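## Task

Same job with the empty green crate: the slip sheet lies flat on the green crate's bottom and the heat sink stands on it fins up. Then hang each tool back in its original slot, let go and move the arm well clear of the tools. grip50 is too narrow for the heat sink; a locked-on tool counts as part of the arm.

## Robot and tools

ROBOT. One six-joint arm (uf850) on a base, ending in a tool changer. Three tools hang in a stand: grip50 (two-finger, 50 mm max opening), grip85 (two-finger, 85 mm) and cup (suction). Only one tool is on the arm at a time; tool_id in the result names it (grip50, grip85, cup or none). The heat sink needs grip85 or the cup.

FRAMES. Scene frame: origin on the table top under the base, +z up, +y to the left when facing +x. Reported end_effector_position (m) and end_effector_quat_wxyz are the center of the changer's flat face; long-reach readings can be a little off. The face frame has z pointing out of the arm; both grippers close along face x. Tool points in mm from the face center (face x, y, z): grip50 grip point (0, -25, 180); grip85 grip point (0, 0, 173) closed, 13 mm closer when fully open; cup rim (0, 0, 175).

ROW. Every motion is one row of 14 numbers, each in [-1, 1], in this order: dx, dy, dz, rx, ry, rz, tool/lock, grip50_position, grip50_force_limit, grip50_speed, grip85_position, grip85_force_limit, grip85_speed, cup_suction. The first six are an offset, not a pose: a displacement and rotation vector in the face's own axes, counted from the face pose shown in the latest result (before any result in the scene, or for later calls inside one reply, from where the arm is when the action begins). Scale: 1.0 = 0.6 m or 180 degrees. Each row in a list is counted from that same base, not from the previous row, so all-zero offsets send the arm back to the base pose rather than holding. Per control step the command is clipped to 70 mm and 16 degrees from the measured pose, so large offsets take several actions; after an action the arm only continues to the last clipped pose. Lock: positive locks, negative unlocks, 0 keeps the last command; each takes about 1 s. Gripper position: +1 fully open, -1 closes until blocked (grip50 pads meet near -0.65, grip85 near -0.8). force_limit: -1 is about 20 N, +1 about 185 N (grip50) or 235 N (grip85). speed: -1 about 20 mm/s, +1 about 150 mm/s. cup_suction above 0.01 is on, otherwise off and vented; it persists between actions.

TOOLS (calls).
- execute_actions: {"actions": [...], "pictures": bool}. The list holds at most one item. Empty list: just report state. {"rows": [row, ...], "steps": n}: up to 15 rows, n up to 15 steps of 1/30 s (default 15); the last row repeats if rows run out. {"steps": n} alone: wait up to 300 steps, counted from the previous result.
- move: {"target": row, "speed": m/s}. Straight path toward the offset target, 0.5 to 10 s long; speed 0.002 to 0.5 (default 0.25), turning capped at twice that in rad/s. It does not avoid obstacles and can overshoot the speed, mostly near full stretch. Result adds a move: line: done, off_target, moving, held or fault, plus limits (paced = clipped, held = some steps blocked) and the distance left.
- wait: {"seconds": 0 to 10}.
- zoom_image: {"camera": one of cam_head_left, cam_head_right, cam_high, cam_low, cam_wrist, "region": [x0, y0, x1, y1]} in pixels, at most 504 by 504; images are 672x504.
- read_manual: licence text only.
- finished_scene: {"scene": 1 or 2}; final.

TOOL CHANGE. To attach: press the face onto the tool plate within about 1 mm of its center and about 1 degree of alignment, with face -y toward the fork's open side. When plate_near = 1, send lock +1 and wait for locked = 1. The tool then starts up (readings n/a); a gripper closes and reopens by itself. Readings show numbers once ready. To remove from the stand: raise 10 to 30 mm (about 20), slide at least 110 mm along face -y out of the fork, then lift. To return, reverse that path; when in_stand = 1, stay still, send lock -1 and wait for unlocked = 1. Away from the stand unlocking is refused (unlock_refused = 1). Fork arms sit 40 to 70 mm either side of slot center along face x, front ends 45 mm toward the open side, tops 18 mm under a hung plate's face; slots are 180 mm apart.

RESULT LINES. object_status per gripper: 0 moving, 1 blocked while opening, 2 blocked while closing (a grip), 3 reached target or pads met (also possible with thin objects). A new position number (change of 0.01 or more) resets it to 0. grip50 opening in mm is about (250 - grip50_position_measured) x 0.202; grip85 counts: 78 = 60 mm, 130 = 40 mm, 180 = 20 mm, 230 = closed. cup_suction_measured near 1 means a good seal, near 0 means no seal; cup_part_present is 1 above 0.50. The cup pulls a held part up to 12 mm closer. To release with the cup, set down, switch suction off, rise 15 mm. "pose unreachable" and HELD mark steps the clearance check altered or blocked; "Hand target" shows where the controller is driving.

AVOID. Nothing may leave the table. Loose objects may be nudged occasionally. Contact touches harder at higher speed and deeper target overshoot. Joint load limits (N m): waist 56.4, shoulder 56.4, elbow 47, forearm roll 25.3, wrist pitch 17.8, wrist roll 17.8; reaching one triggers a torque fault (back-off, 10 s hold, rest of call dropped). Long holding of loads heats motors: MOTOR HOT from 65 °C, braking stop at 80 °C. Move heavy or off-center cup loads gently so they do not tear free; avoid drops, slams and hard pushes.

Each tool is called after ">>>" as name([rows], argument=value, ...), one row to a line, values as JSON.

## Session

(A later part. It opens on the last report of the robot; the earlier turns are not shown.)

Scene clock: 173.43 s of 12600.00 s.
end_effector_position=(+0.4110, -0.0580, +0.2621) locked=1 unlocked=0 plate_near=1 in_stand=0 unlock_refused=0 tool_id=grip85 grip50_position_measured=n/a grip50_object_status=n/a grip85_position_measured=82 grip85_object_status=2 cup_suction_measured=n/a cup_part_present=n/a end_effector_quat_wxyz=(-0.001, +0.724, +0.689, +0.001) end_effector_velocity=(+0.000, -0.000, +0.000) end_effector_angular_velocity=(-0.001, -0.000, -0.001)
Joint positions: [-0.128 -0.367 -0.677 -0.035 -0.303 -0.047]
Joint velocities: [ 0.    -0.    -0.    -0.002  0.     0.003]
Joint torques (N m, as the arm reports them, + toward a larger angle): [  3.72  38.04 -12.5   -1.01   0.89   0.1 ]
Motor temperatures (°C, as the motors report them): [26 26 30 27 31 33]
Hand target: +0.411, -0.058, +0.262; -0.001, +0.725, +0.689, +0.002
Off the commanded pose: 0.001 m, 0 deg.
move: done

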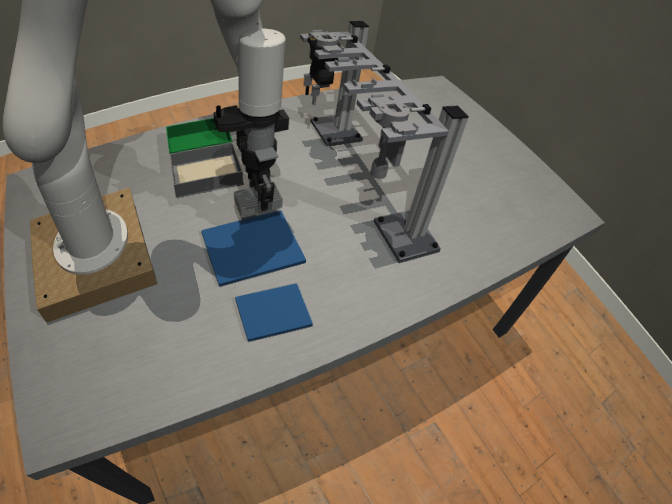

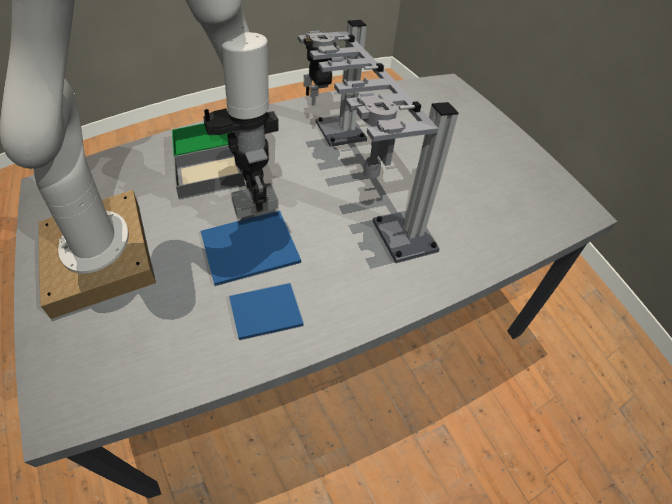

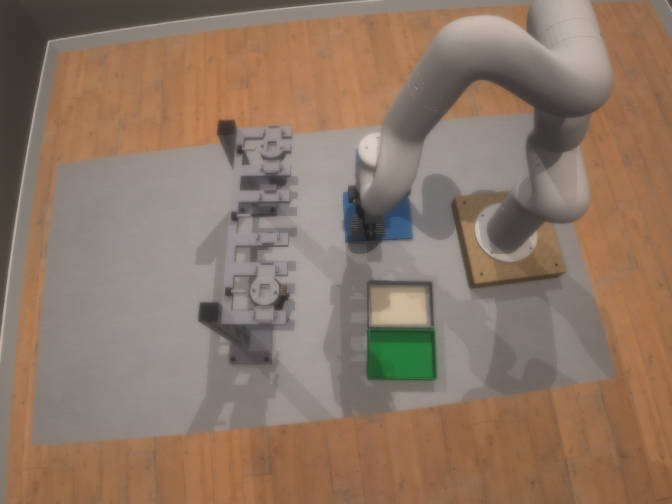

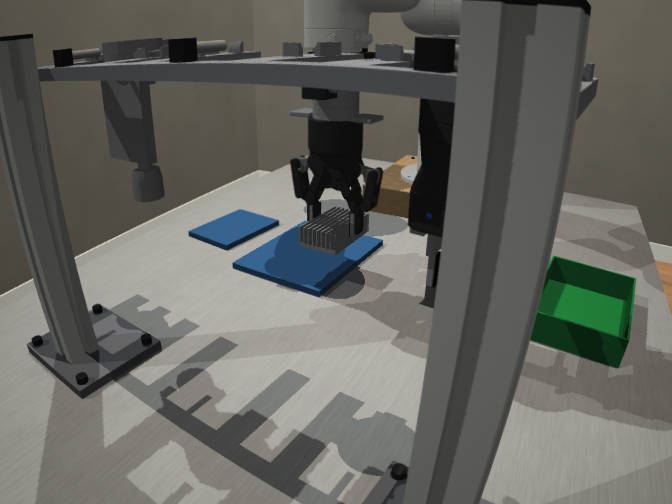

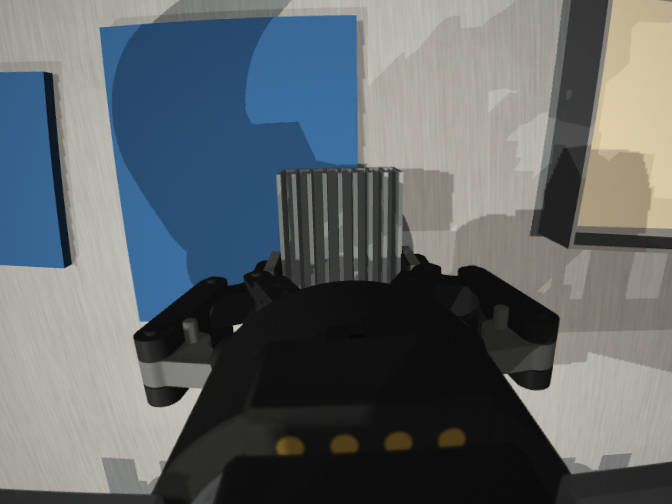

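>>> move(target=[-0.125,-0.04,0.075,0,0,0,0,0,0,0,-1,0,-0.3,0], speed=0.15)

Scene clock: 191.77 s of 12600.00 s.
end_effector_position=(+0.3841, -0.1314, +0.2170) locked=1 unlocked=0 plate_near=1 in_stand=0 unlock_refused=0 tool_id=grip85 grip50_position_measured=n/a grip50_object_status=n/a grip85_position_measured=82 grip85_object_status=2 cup_suction_measured=n/a cup_part_present=n/a end_effector_quat_wxyz=(-0.001, +0.724, +0.689, +0.002) end_effector_velocity=(-0.001, +0.000, -0.001) end_effector_angular_velocity=(+0.002, +0.002, +0.001)
Joint positions: [-0.321 -0.462 -0.655 -0.043 -0.184 -0.23 ]
Joint velocities: [-0.001 -0.     0.002  0.007 -0.001 -0.009]
Joint torques (N m, as the arm reports them, + toward a larger angle): [  3.32  38.88 -11.39  -0.92   0.63   0.23]
Motor temperatures (°C, as the motors report them): [26 26 30 27 30 33]
Hand target: +0.384, -0.132, +0.217; -0.001, +0.724, +0.689, +0.002
Off the commanded pose: 0.001 m, 0 deg.
move: done

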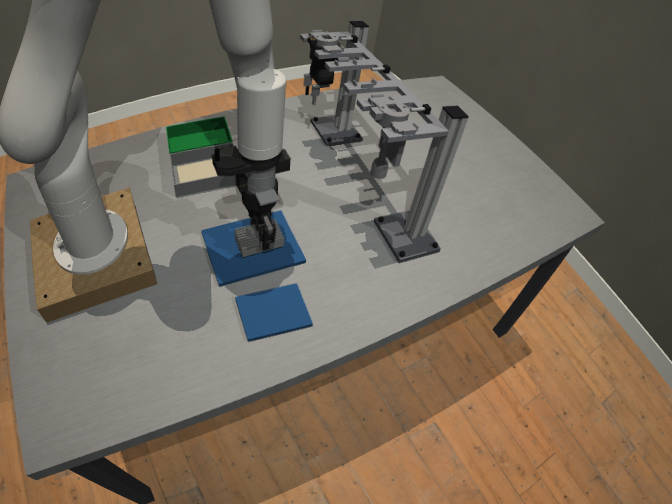

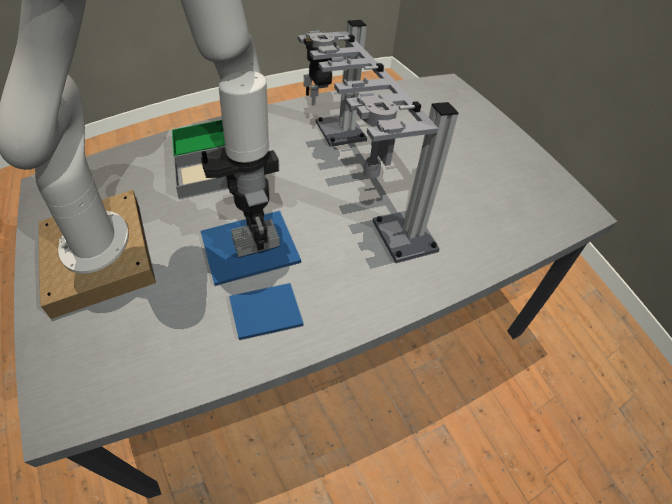

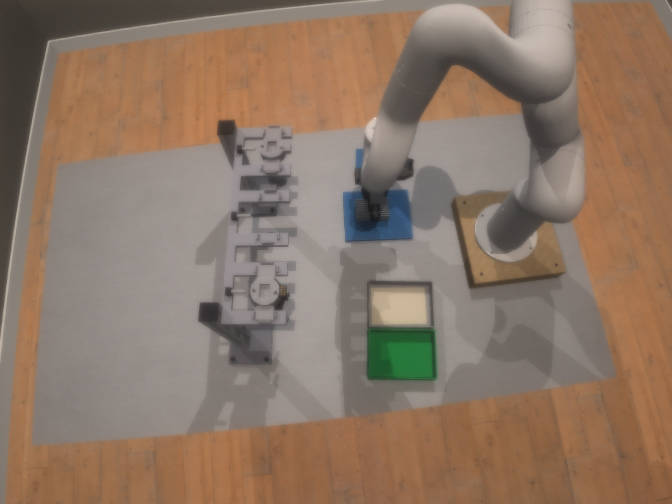

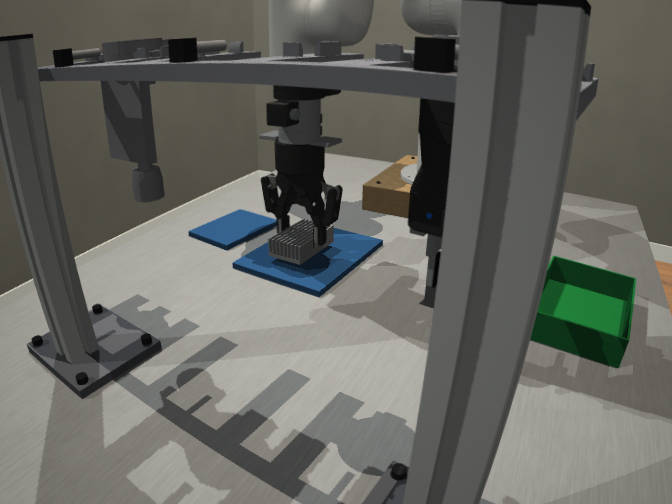

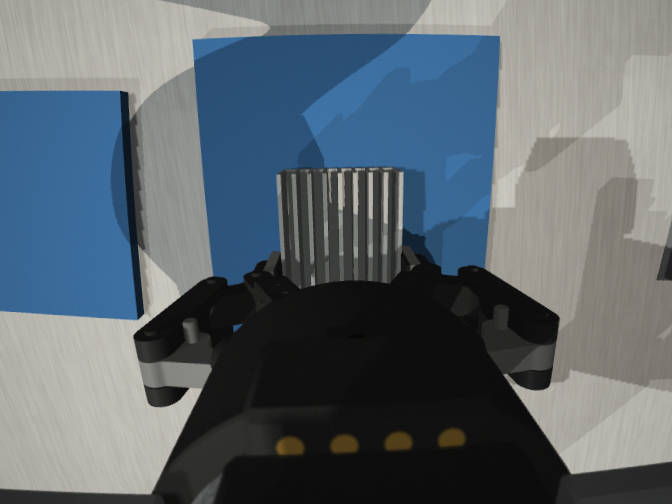

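Centered. Lower in steps.

>>> move(target=[0,0,0.014,0,0,0,0,0,0,0,-1,0,-0.3,0], speed=0.01)

Scene clock: 196.87 s of 12600.00 s.
end_effector_position=(+0.3841, -0.1314, +0.2086) locked=1 unlocked=0 plate_near=1 in_stand=0 unlock_refused=0 tool_id=grip85 grip50_position_measured=n/a grip50_object_status=n/a grip85_position_measured=82 grip85_object_status=2 cup_suction_measured=n/a cup_part_present=n/a end_effector_quat_wxyz=(-0.001, +0.724, +0.689, +0.002) end_effector_velocity=(+0.000, -0.000, +0.000) end_effector_angular_velocity=(-0.000, -0.001, -0.000)
Joint positions: [-0.321 -0.484 -0.658 -0.048 -0.164 -0.225]
Joint velocities: [-0.     0.    -0.001 -0.     0.001  0.001]
Joint torques (N m, as the arm reports them, + toward a larger angle): [  3.54  38.97 -10.43  -0.98   0.57   0.2 ]
Motor temperatures (°C, as the motors report them): [26 27 30 27 30 33]
Hand target: +0.384, -0.131, +0.209; -0.001, +0.724, +0.689, +0.002
Off the commanded pose: 0.000 m, 0 deg.
move: done

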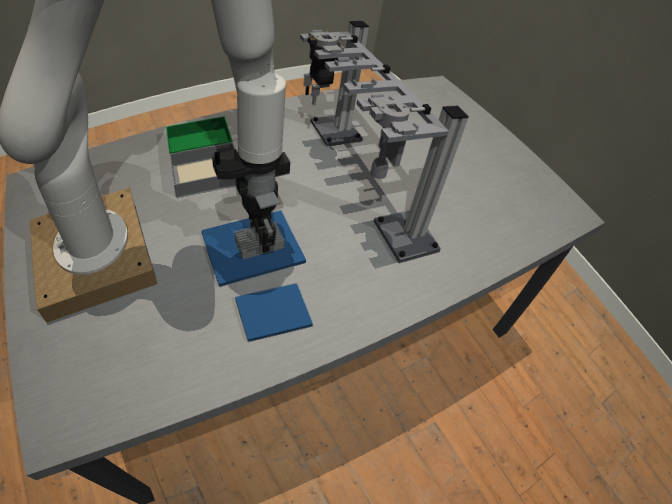

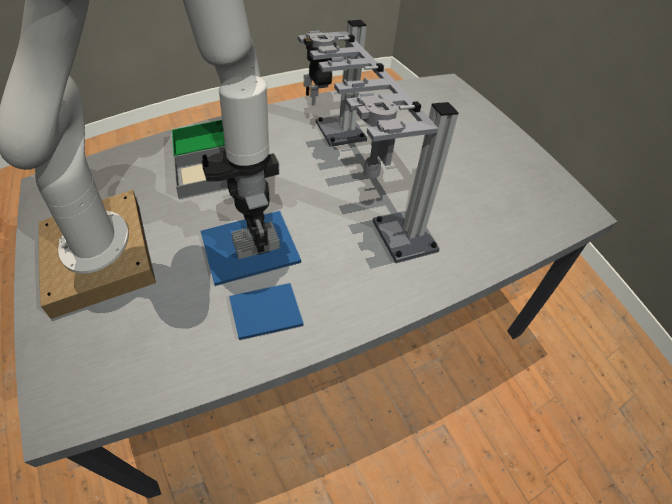

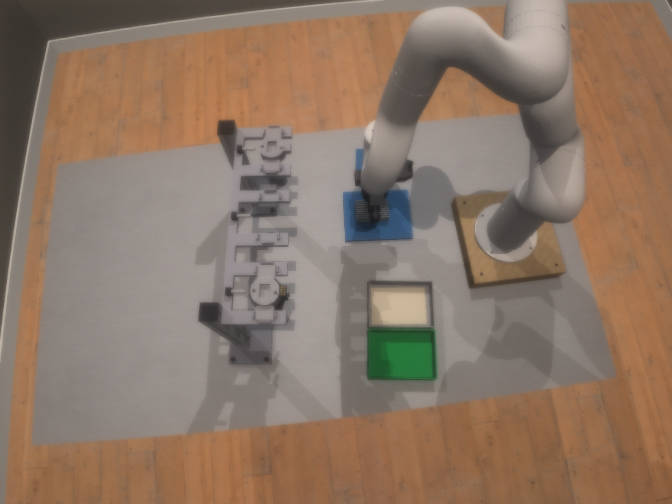

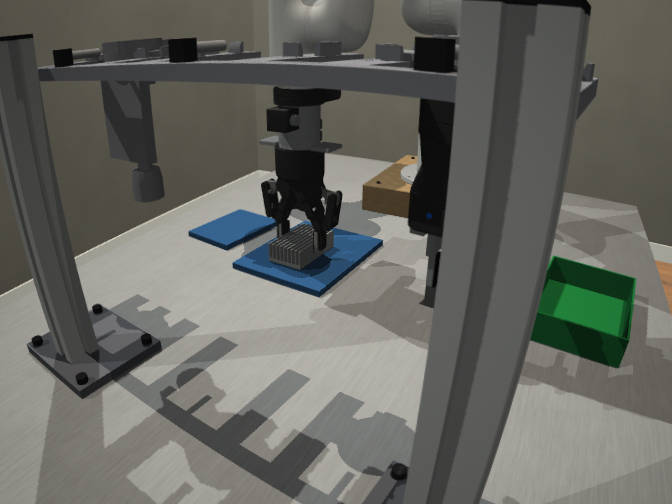

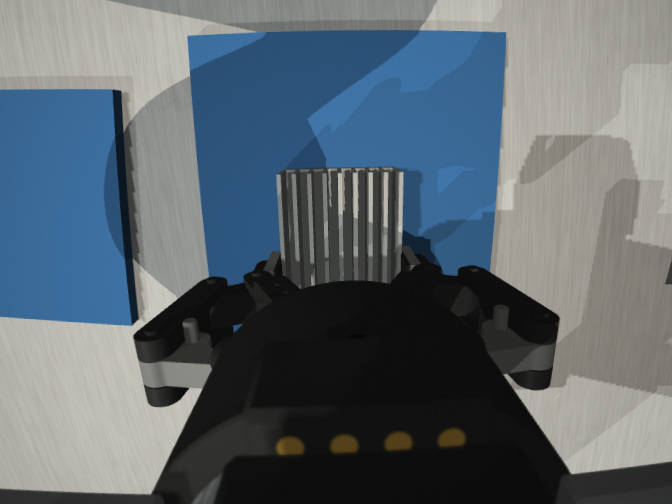

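>>> move(target=[0,0,0.008,0,0,0,0,0,0,0,-1,0,-0.3,0], speed=0.006)

Scene clock: 202.57 s of 12600.00 s.
end_effector_position=(+0.3844, -0.1315, +0.2067) locked=1 unlocked=0 plate_near=1 in_stand=0 unlock_refused=0 tool_id=grip85 grip50_position_measured=n/a grip50_object_status=n/a grip85_position_measured=82 grip85_object_status=2 cup_suction_measured=n/a cup_part_present=n/a end_effector_quat_wxyz=(-0.001, +0.724, +0.689, +0.001) end_effector_velocity=(-0.001, +0.000, -0.000) end_effector_angular_velocity=(-0.001, -0.003, +0.002)
Joint positions: [-0.321 -0.49  -0.661 -0.052 -0.163 -0.221]
Joint velocities: [-0.     0.001  0.003 -0.002  0.005 -0.001]
Joint torques (N m, as the arm reports them, + toward a larger angle): [-3.84  4.52 -3.91 -2.56  8.4  -0.77]
Motor temperatures (°C, as the motors report them): [26 27 30 27 31 33]
Hand target: +0.384, -0.131, +0.204; -0.001, +0.724, +0.689, +0.002
Off the commanded pose: 0.003 m, 0 deg.
move: done

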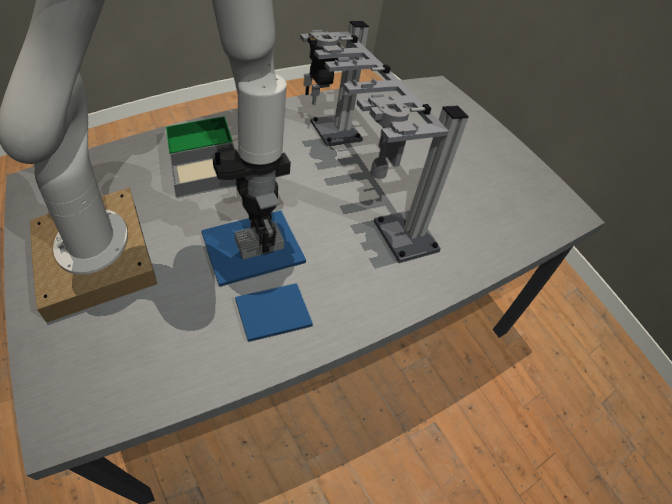

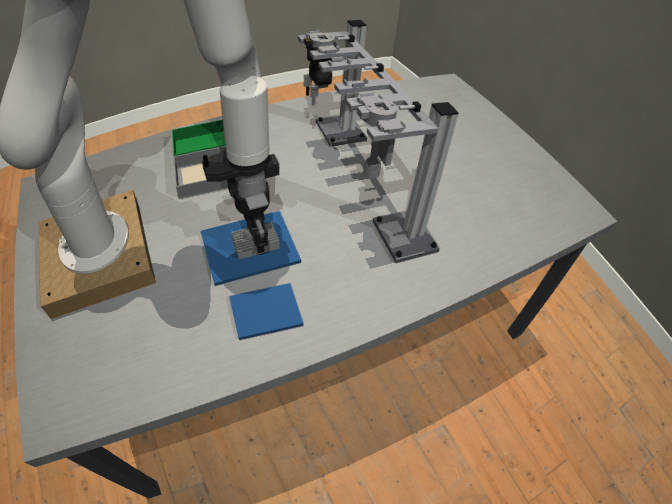

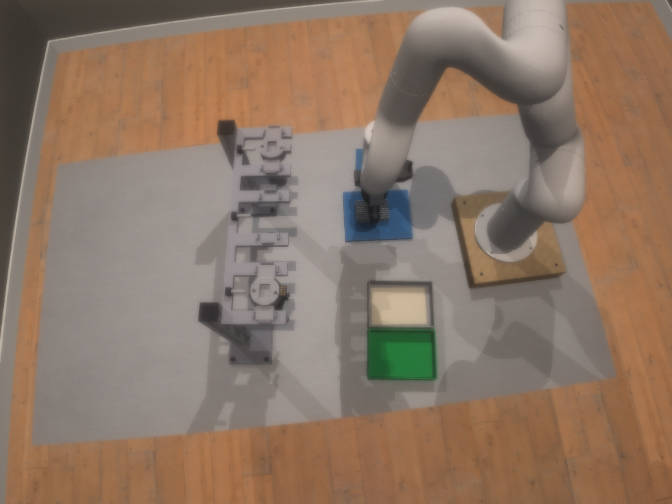

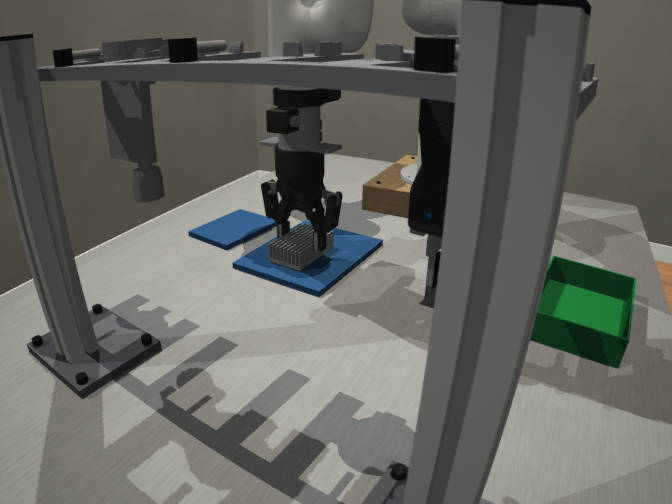

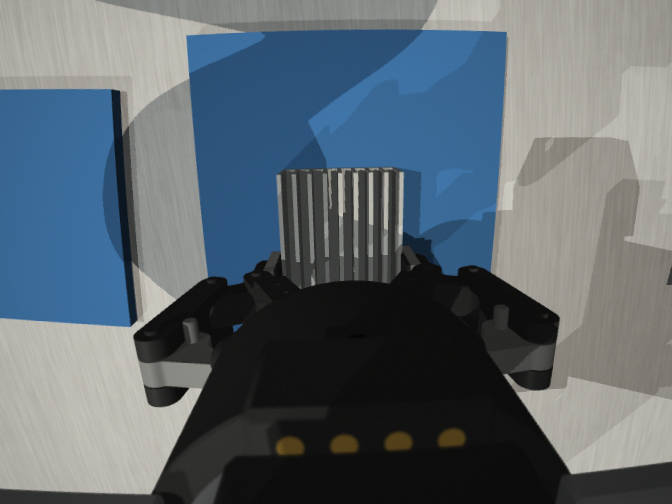

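>>> move(target=[0,0,0,0,0,0,0,0,0,0,1,0,0,0])

>>> move(target=[0,0,-0.12,0,0,0,0,0,0,0,1,0,0,0], speed=0.15)

>>> move(target=[0.2497,0.2215,-0.1665,0,0,0.0127,0,0,0,0,1,0,0,0], speed=0.3)

Scene clock: 211.93 s of 12600.00 s.
end_effector_position=(+0.3844, -0.1315, +0.2066) locked=1 unlocked=0 plate_near=1 in_stand=0 unlock_refused=0 tool_id=grip85 grip50_position_measured=n/a grip50_object_status=n/a grip85_position_measured=3 grip85_object_status=3 cup_suction_measured=n/a cup_part_present=n/a end_effector_quat_wxyz=(-0.001, +0.724, +0.689, +0.001) end_effector_velocity=(+0.000, +0.000, +0.000) end_effector_angular_velocity=(-0.000, -0.000, +0.000)
Joint positions: [-0.321 -0.49  -0.661 -0.052 -0.163 -0.221]
Joint velocities: [ 0.     0.001 -0.     0.    -0.001  0.   ]
Joint torques (N m, as the arm reports them, + toward a larger angle): [  4.56  39.51 -11.22  -0.84   0.66   0.3 ]
Motor temperatures (°C, as the motors report them): [26 26 30 27 32 33]
Hand target: +0.384, -0.131, +0.207; -0.001, +0.724, +0.689, +0.001
Off the commanded pose: 0.000 m, 0 deg.
move: done

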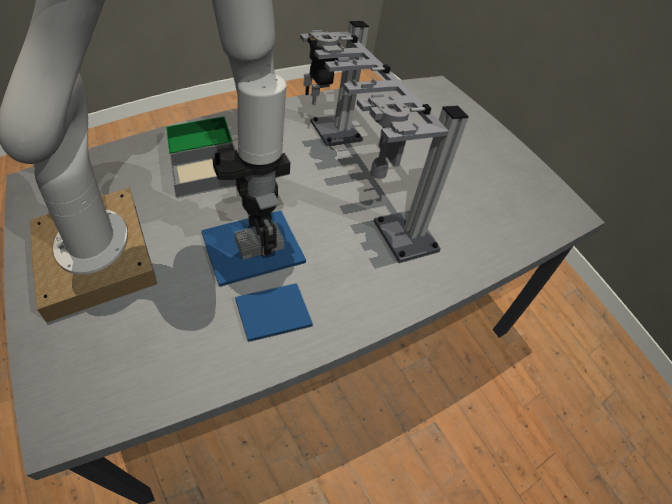

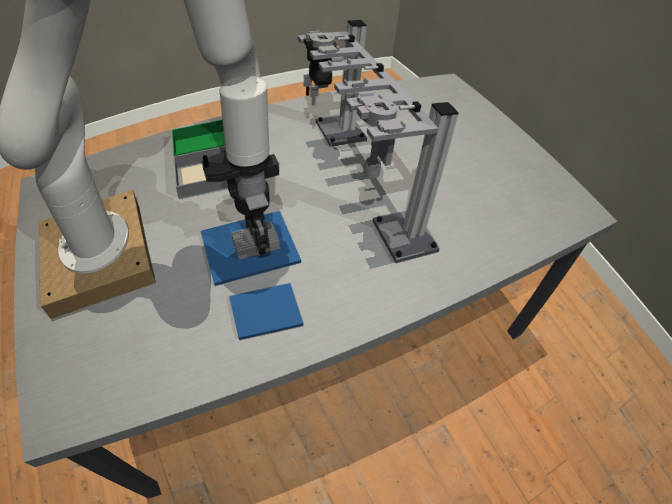

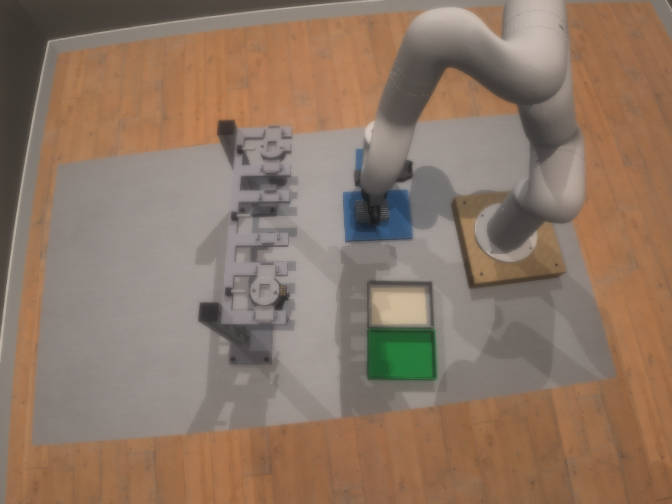

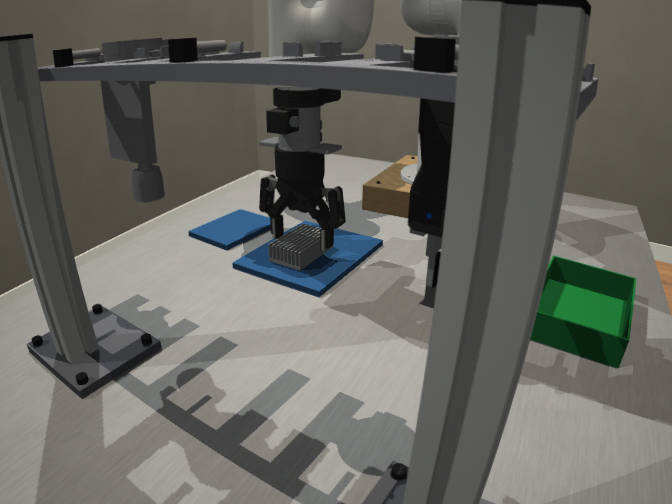

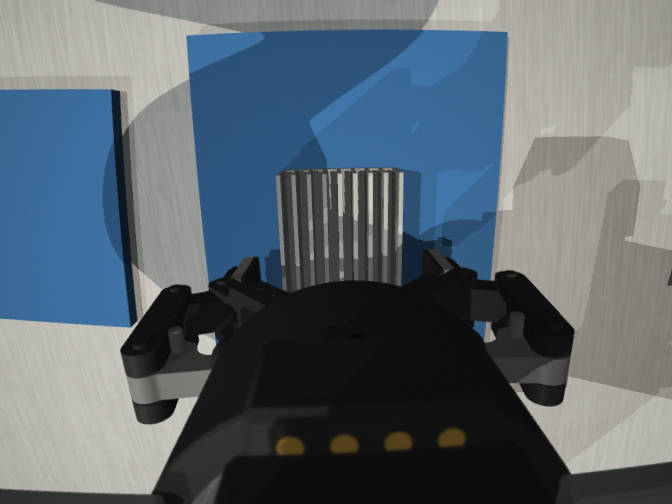

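Scene clock: 212.77 s of 12600.00 s.
end_effector_position=(+0.3839, -0.1315, +0.2782) locked=1 unlocked=0 plate_near=1 in_stand=0 unlock_refused=0 tool_id=grip85 grip50_position_measured=n/a grip50_object_status=n/a grip85_position_measured=3 grip85_object_status=3 cup_suction_measured=n/a cup_part_present=n/a end_effector_quat_wxyz=(-0.002, +0.724, +0.689, +0.001) end_effector_velocity=(+0.001, -0.000, +0.001) end_effector_angular_velocity=(-0.001, -0.003, +0.001)
Joint positions: [-0.319 -0.307 -0.651 -0.024 -0.337 -0.248]
Joint velocities: [ 0.     0.001 -0.002 -0.    -0.    -0.   ]
Joint torques (N m, as the arm reports them, + toward a larger angle): [  3.09  38.76 -14.3   -1.     0.77   0.11]
Motor temperatures (°C, as the motors report them): [26 26 30 27 32 33]
Hand target: +0.384, -0.132, +0.279; -0.001, +0.724, +0.689, +0.001
Off the commanded pose: 0.001 m, 0 deg.
move: done

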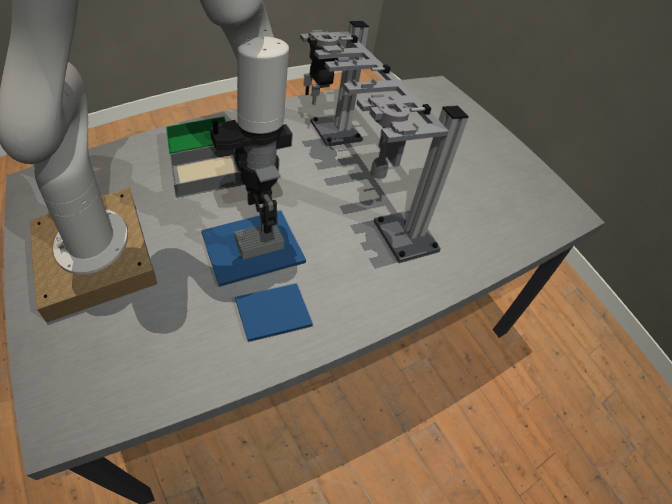

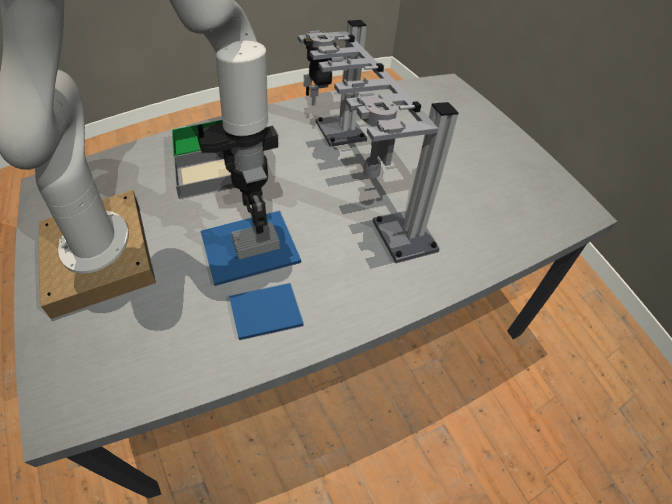

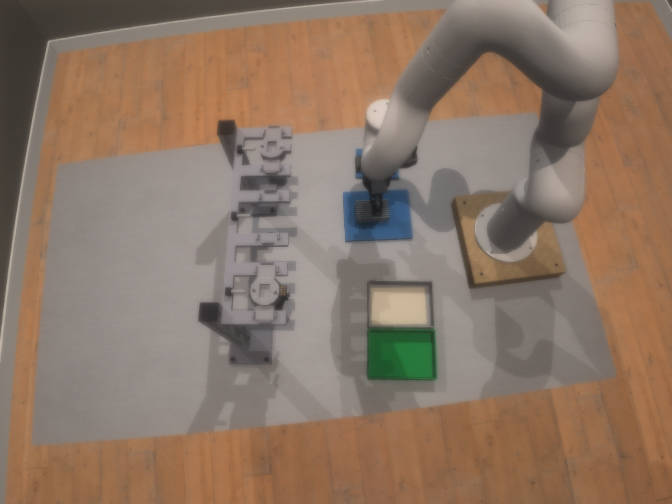

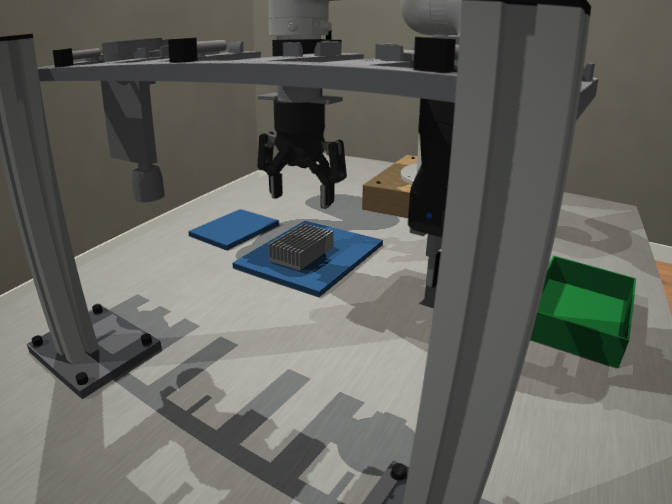

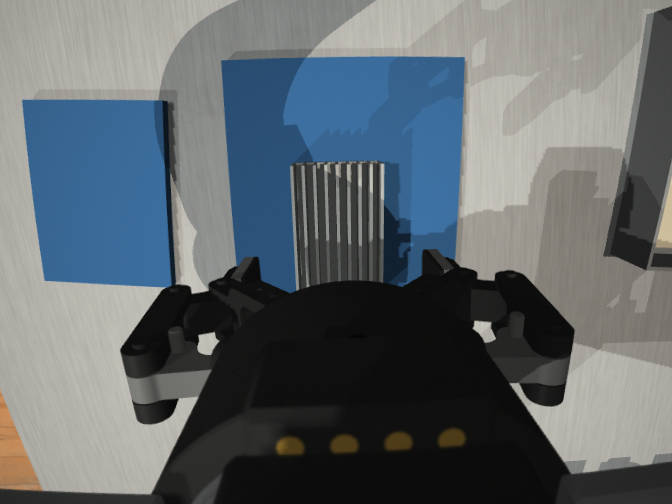

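Scene clock: 213.90 s of 12600.00 s.
end_effector_position=(+0.5227, +0.0111, +0.3781) locked=1 unlocked=0 plate_near=1 in_stand=0 unlock_refused=0 tool_id=grip85 grip50_position_measured=n/a grip50_object_status=n/a grip85_position_measured=3 grip85_object_status=3 cup_suction_measured=n/a cup_part_present=n/a end_effector_quat_wxyz=(-0.002, +0.738, +0.675, -0.000) end_effector_velocity=(+0.003, +0.001, +0.003) end_effector_angular_velocity=(+0.001, -0.009, -0.001)
Joint positions: [ 0.035 -0.37  -1.032 -0.019 -0.661  0.138]
Joint velocities: [ 0.002  0.001 -0.006  0.001  0.001  0.002]
Joint torques (N m, as the arm reports them, + toward a larger angle): [  3.58  44.1  -17.5   -0.72   0.79   0.16]
Motor temperatures (°C, as the motors report them): [26 26 30 27 31 33]
Hand target: +0.523, +0.011, +0.379; -0.001, +0.738, +0.675, +0.000
Off the commanded pose: 0.001 m, 0 deg.
move: done

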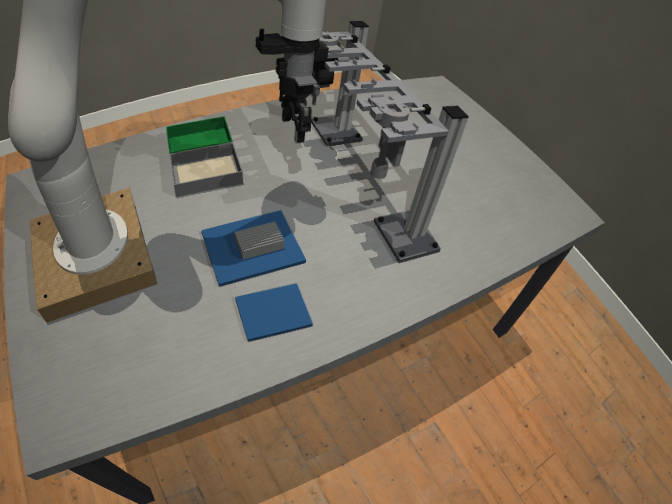

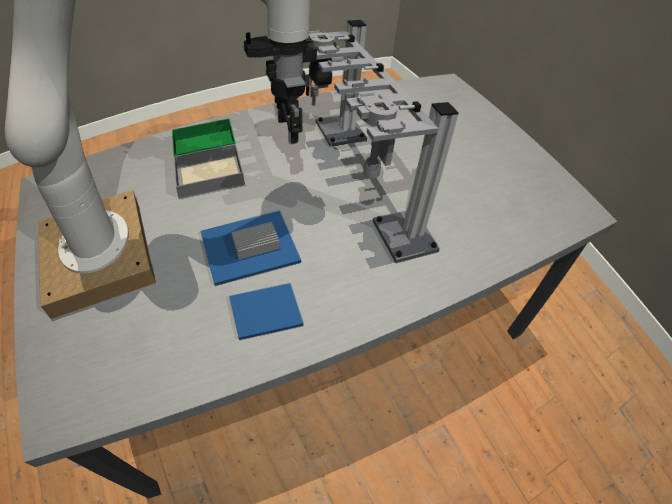

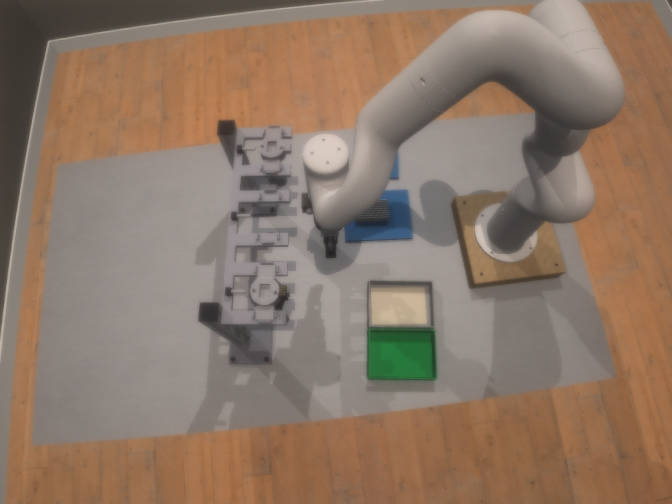

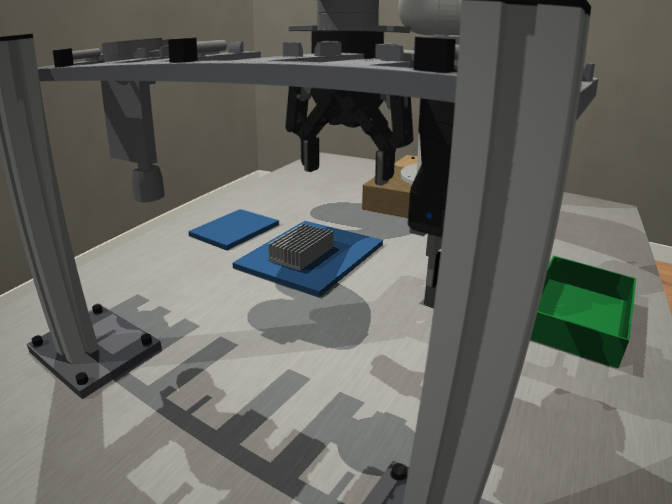

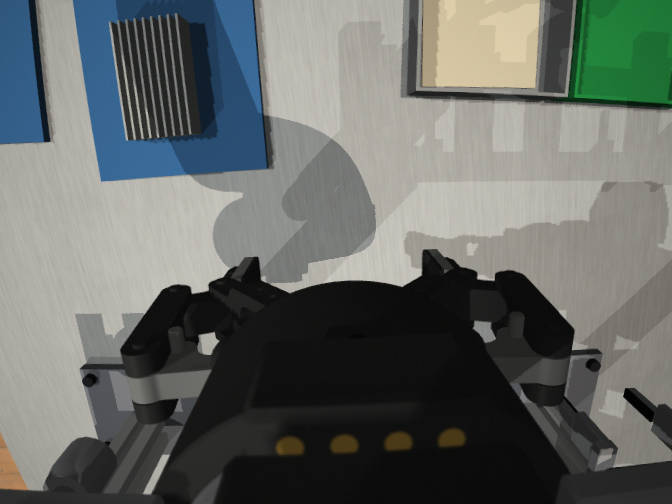

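>>> move(target=[0.0011,0.2318,-0.0015,0,0,0,0,0,0,0,1,0,0,0], speed=0.1)

>>> move(target=[0,0,0.0335,0,0,0,0,0,0,0,1,0,0,0], speed=0.02)

Scene clock: 222.20 s of 12600.00 s.
end_effector_position=(+0.6612, -0.0001, +0.3791) locked=1 unlocked=0 plate_near=1 in_stand=0 unlock_refused=0 tool_id=grip85 grip50_position_measured=n/a grip50_object_status=n/a grip85_position_measured=3 grip85_object_status=3 cup_suction_measured=n/a cup_part_present=n/a end_effector_quat_wxyz=(-0.002, +0.738, +0.675, -0.000) end_effector_velocity=(+0.001, +0.000, +0.001) end_effector_angular_velocity=(-0.000, -0.001, +0.001)
Joint positions: [ 0.011 -0.682 -1.502 -0.015 -0.818  0.109]
Joint velocities: [ 0.    -0.    -0.001 -0.     0.    -0.001]
Joint torques (N m, as the arm reports them, + toward a larger angle): [  3.23  55.16 -19.09  -0.89   0.71   0.23]
Motor temperatures (°C, as the motors report them): [26 27 30 27 31 33]
Hand target: +0.661, -0.000, +0.379; -0.002, +0.738, +0.675, -0.000
Off the commanded pose: 0.001 m, 0 deg.
move: done

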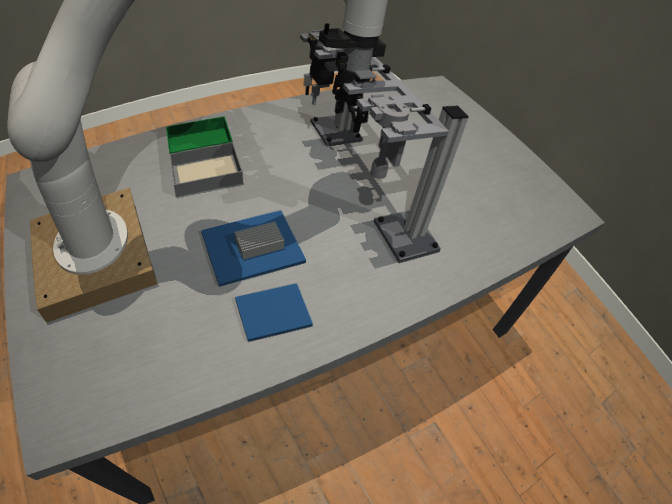

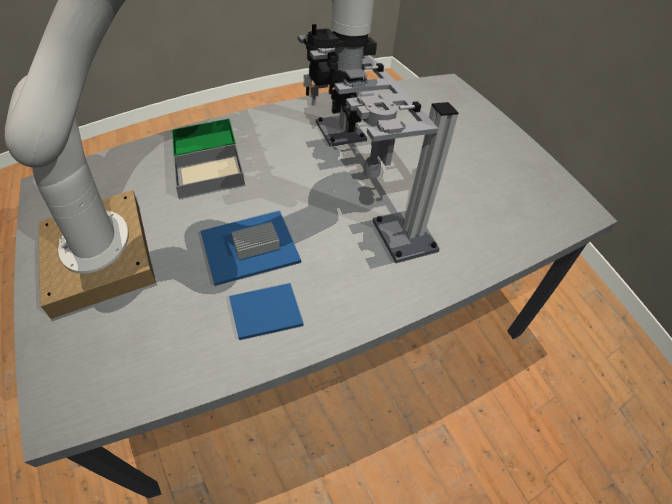

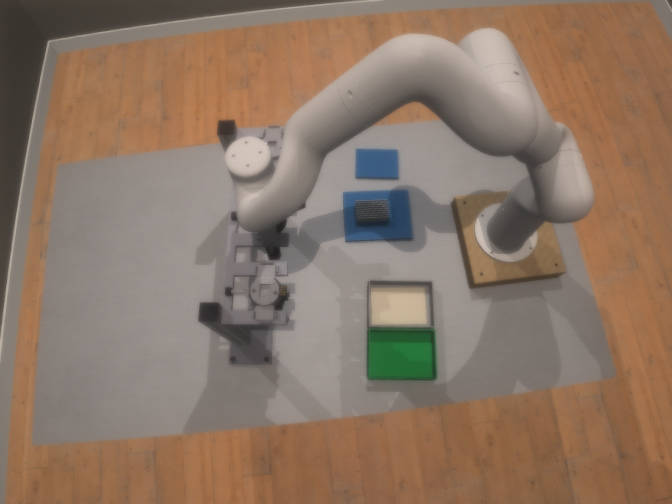

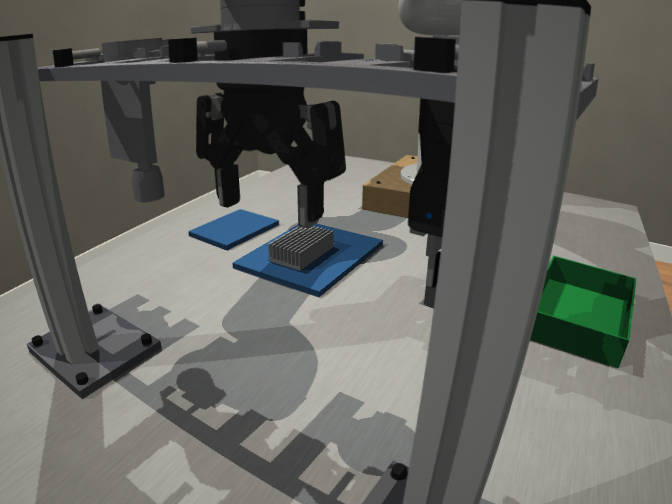

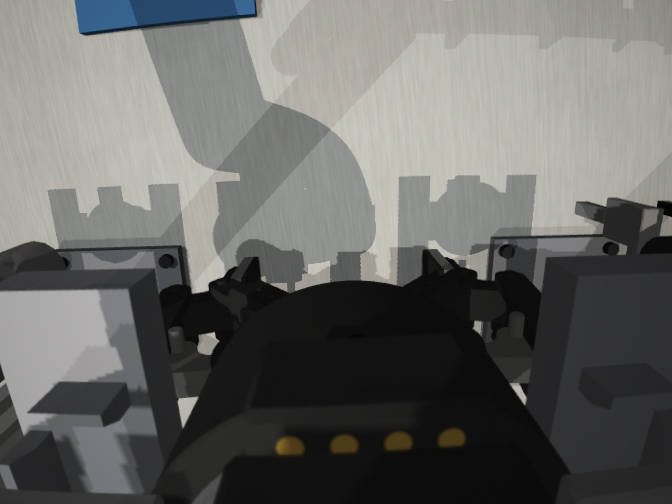

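Scene clock: 223.43 s of 12600.00 s.
end_effector_position=(+0.6613, -0.0001, +0.3594) locked=1 unlocked=0 plate_near=1 in_stand=1 unlock_refused=0 tool_id=grip85 grip50_position_measured=n/a grip50_object_status=n/a grip85_position_measured=3 grip85_object_status=3 cup_suction_measured=n/a cup_part_present=n/a end_effector_quat_wxyz=(-0.002, +0.738, +0.675, -0.000) end_effector_velocity=(-0.000, +0.000, -0.000) end_effector_angular_velocity=(+0.000, +0.000, -0.001)
Joint positions: [ 0.01  -0.704 -1.489 -0.016 -0.783  0.11 ]
Joint velocities: [ 0.    -0.     0.     0.     0.001  0.001]
Joint torques (N m, as the arm reports them, + toward a larger angle): [  3.86  54.81 -17.09  -0.77   0.96   0.  ]
Motor temperatures (°C, as the motors report them): [26 27 30 27 31 33]
Hand target: +0.661, -0.000, +0.359; -0.002, +0.738, +0.675, -0.000
Off the commanded pose: 0.000 m, 0 deg.
move: done

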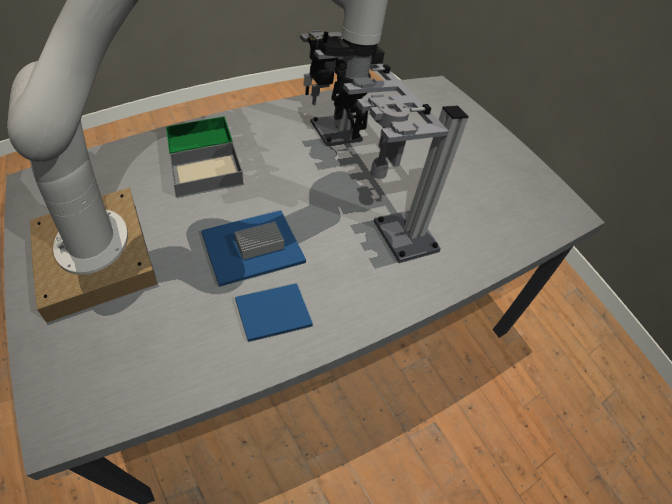

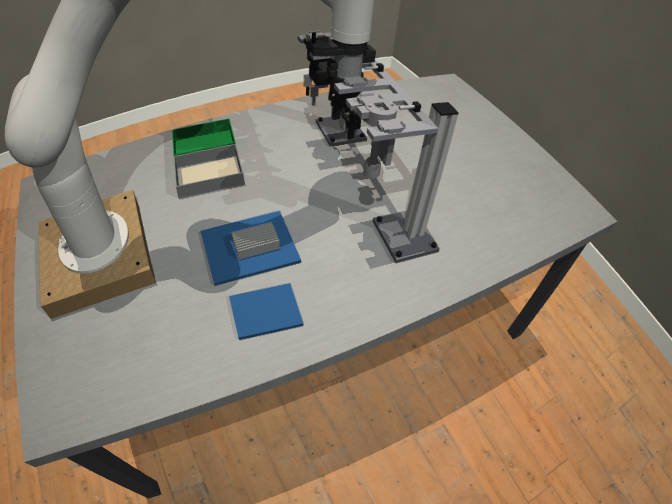

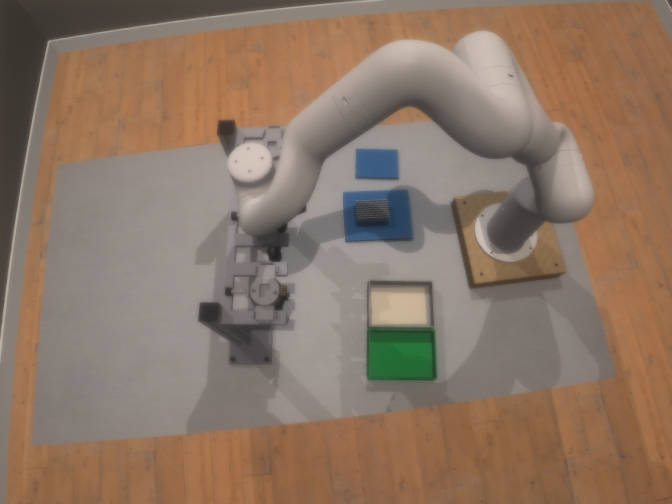

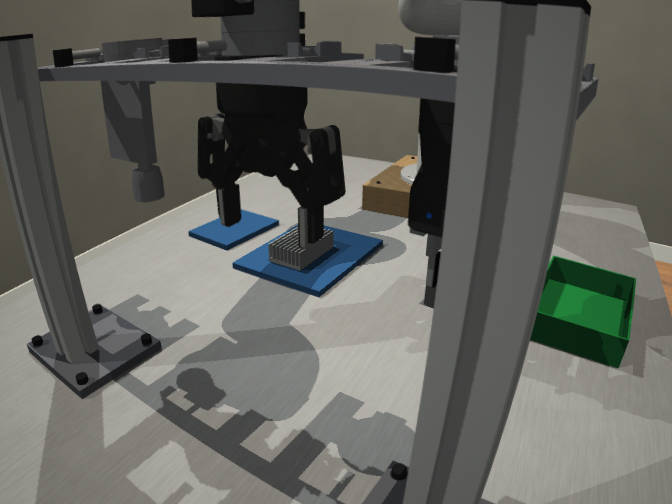

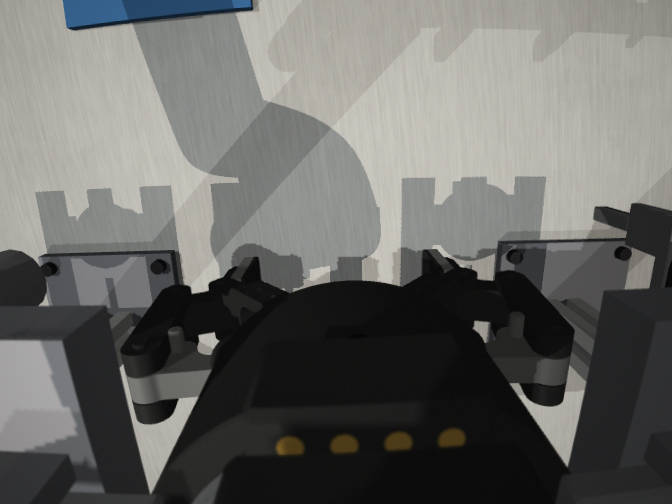

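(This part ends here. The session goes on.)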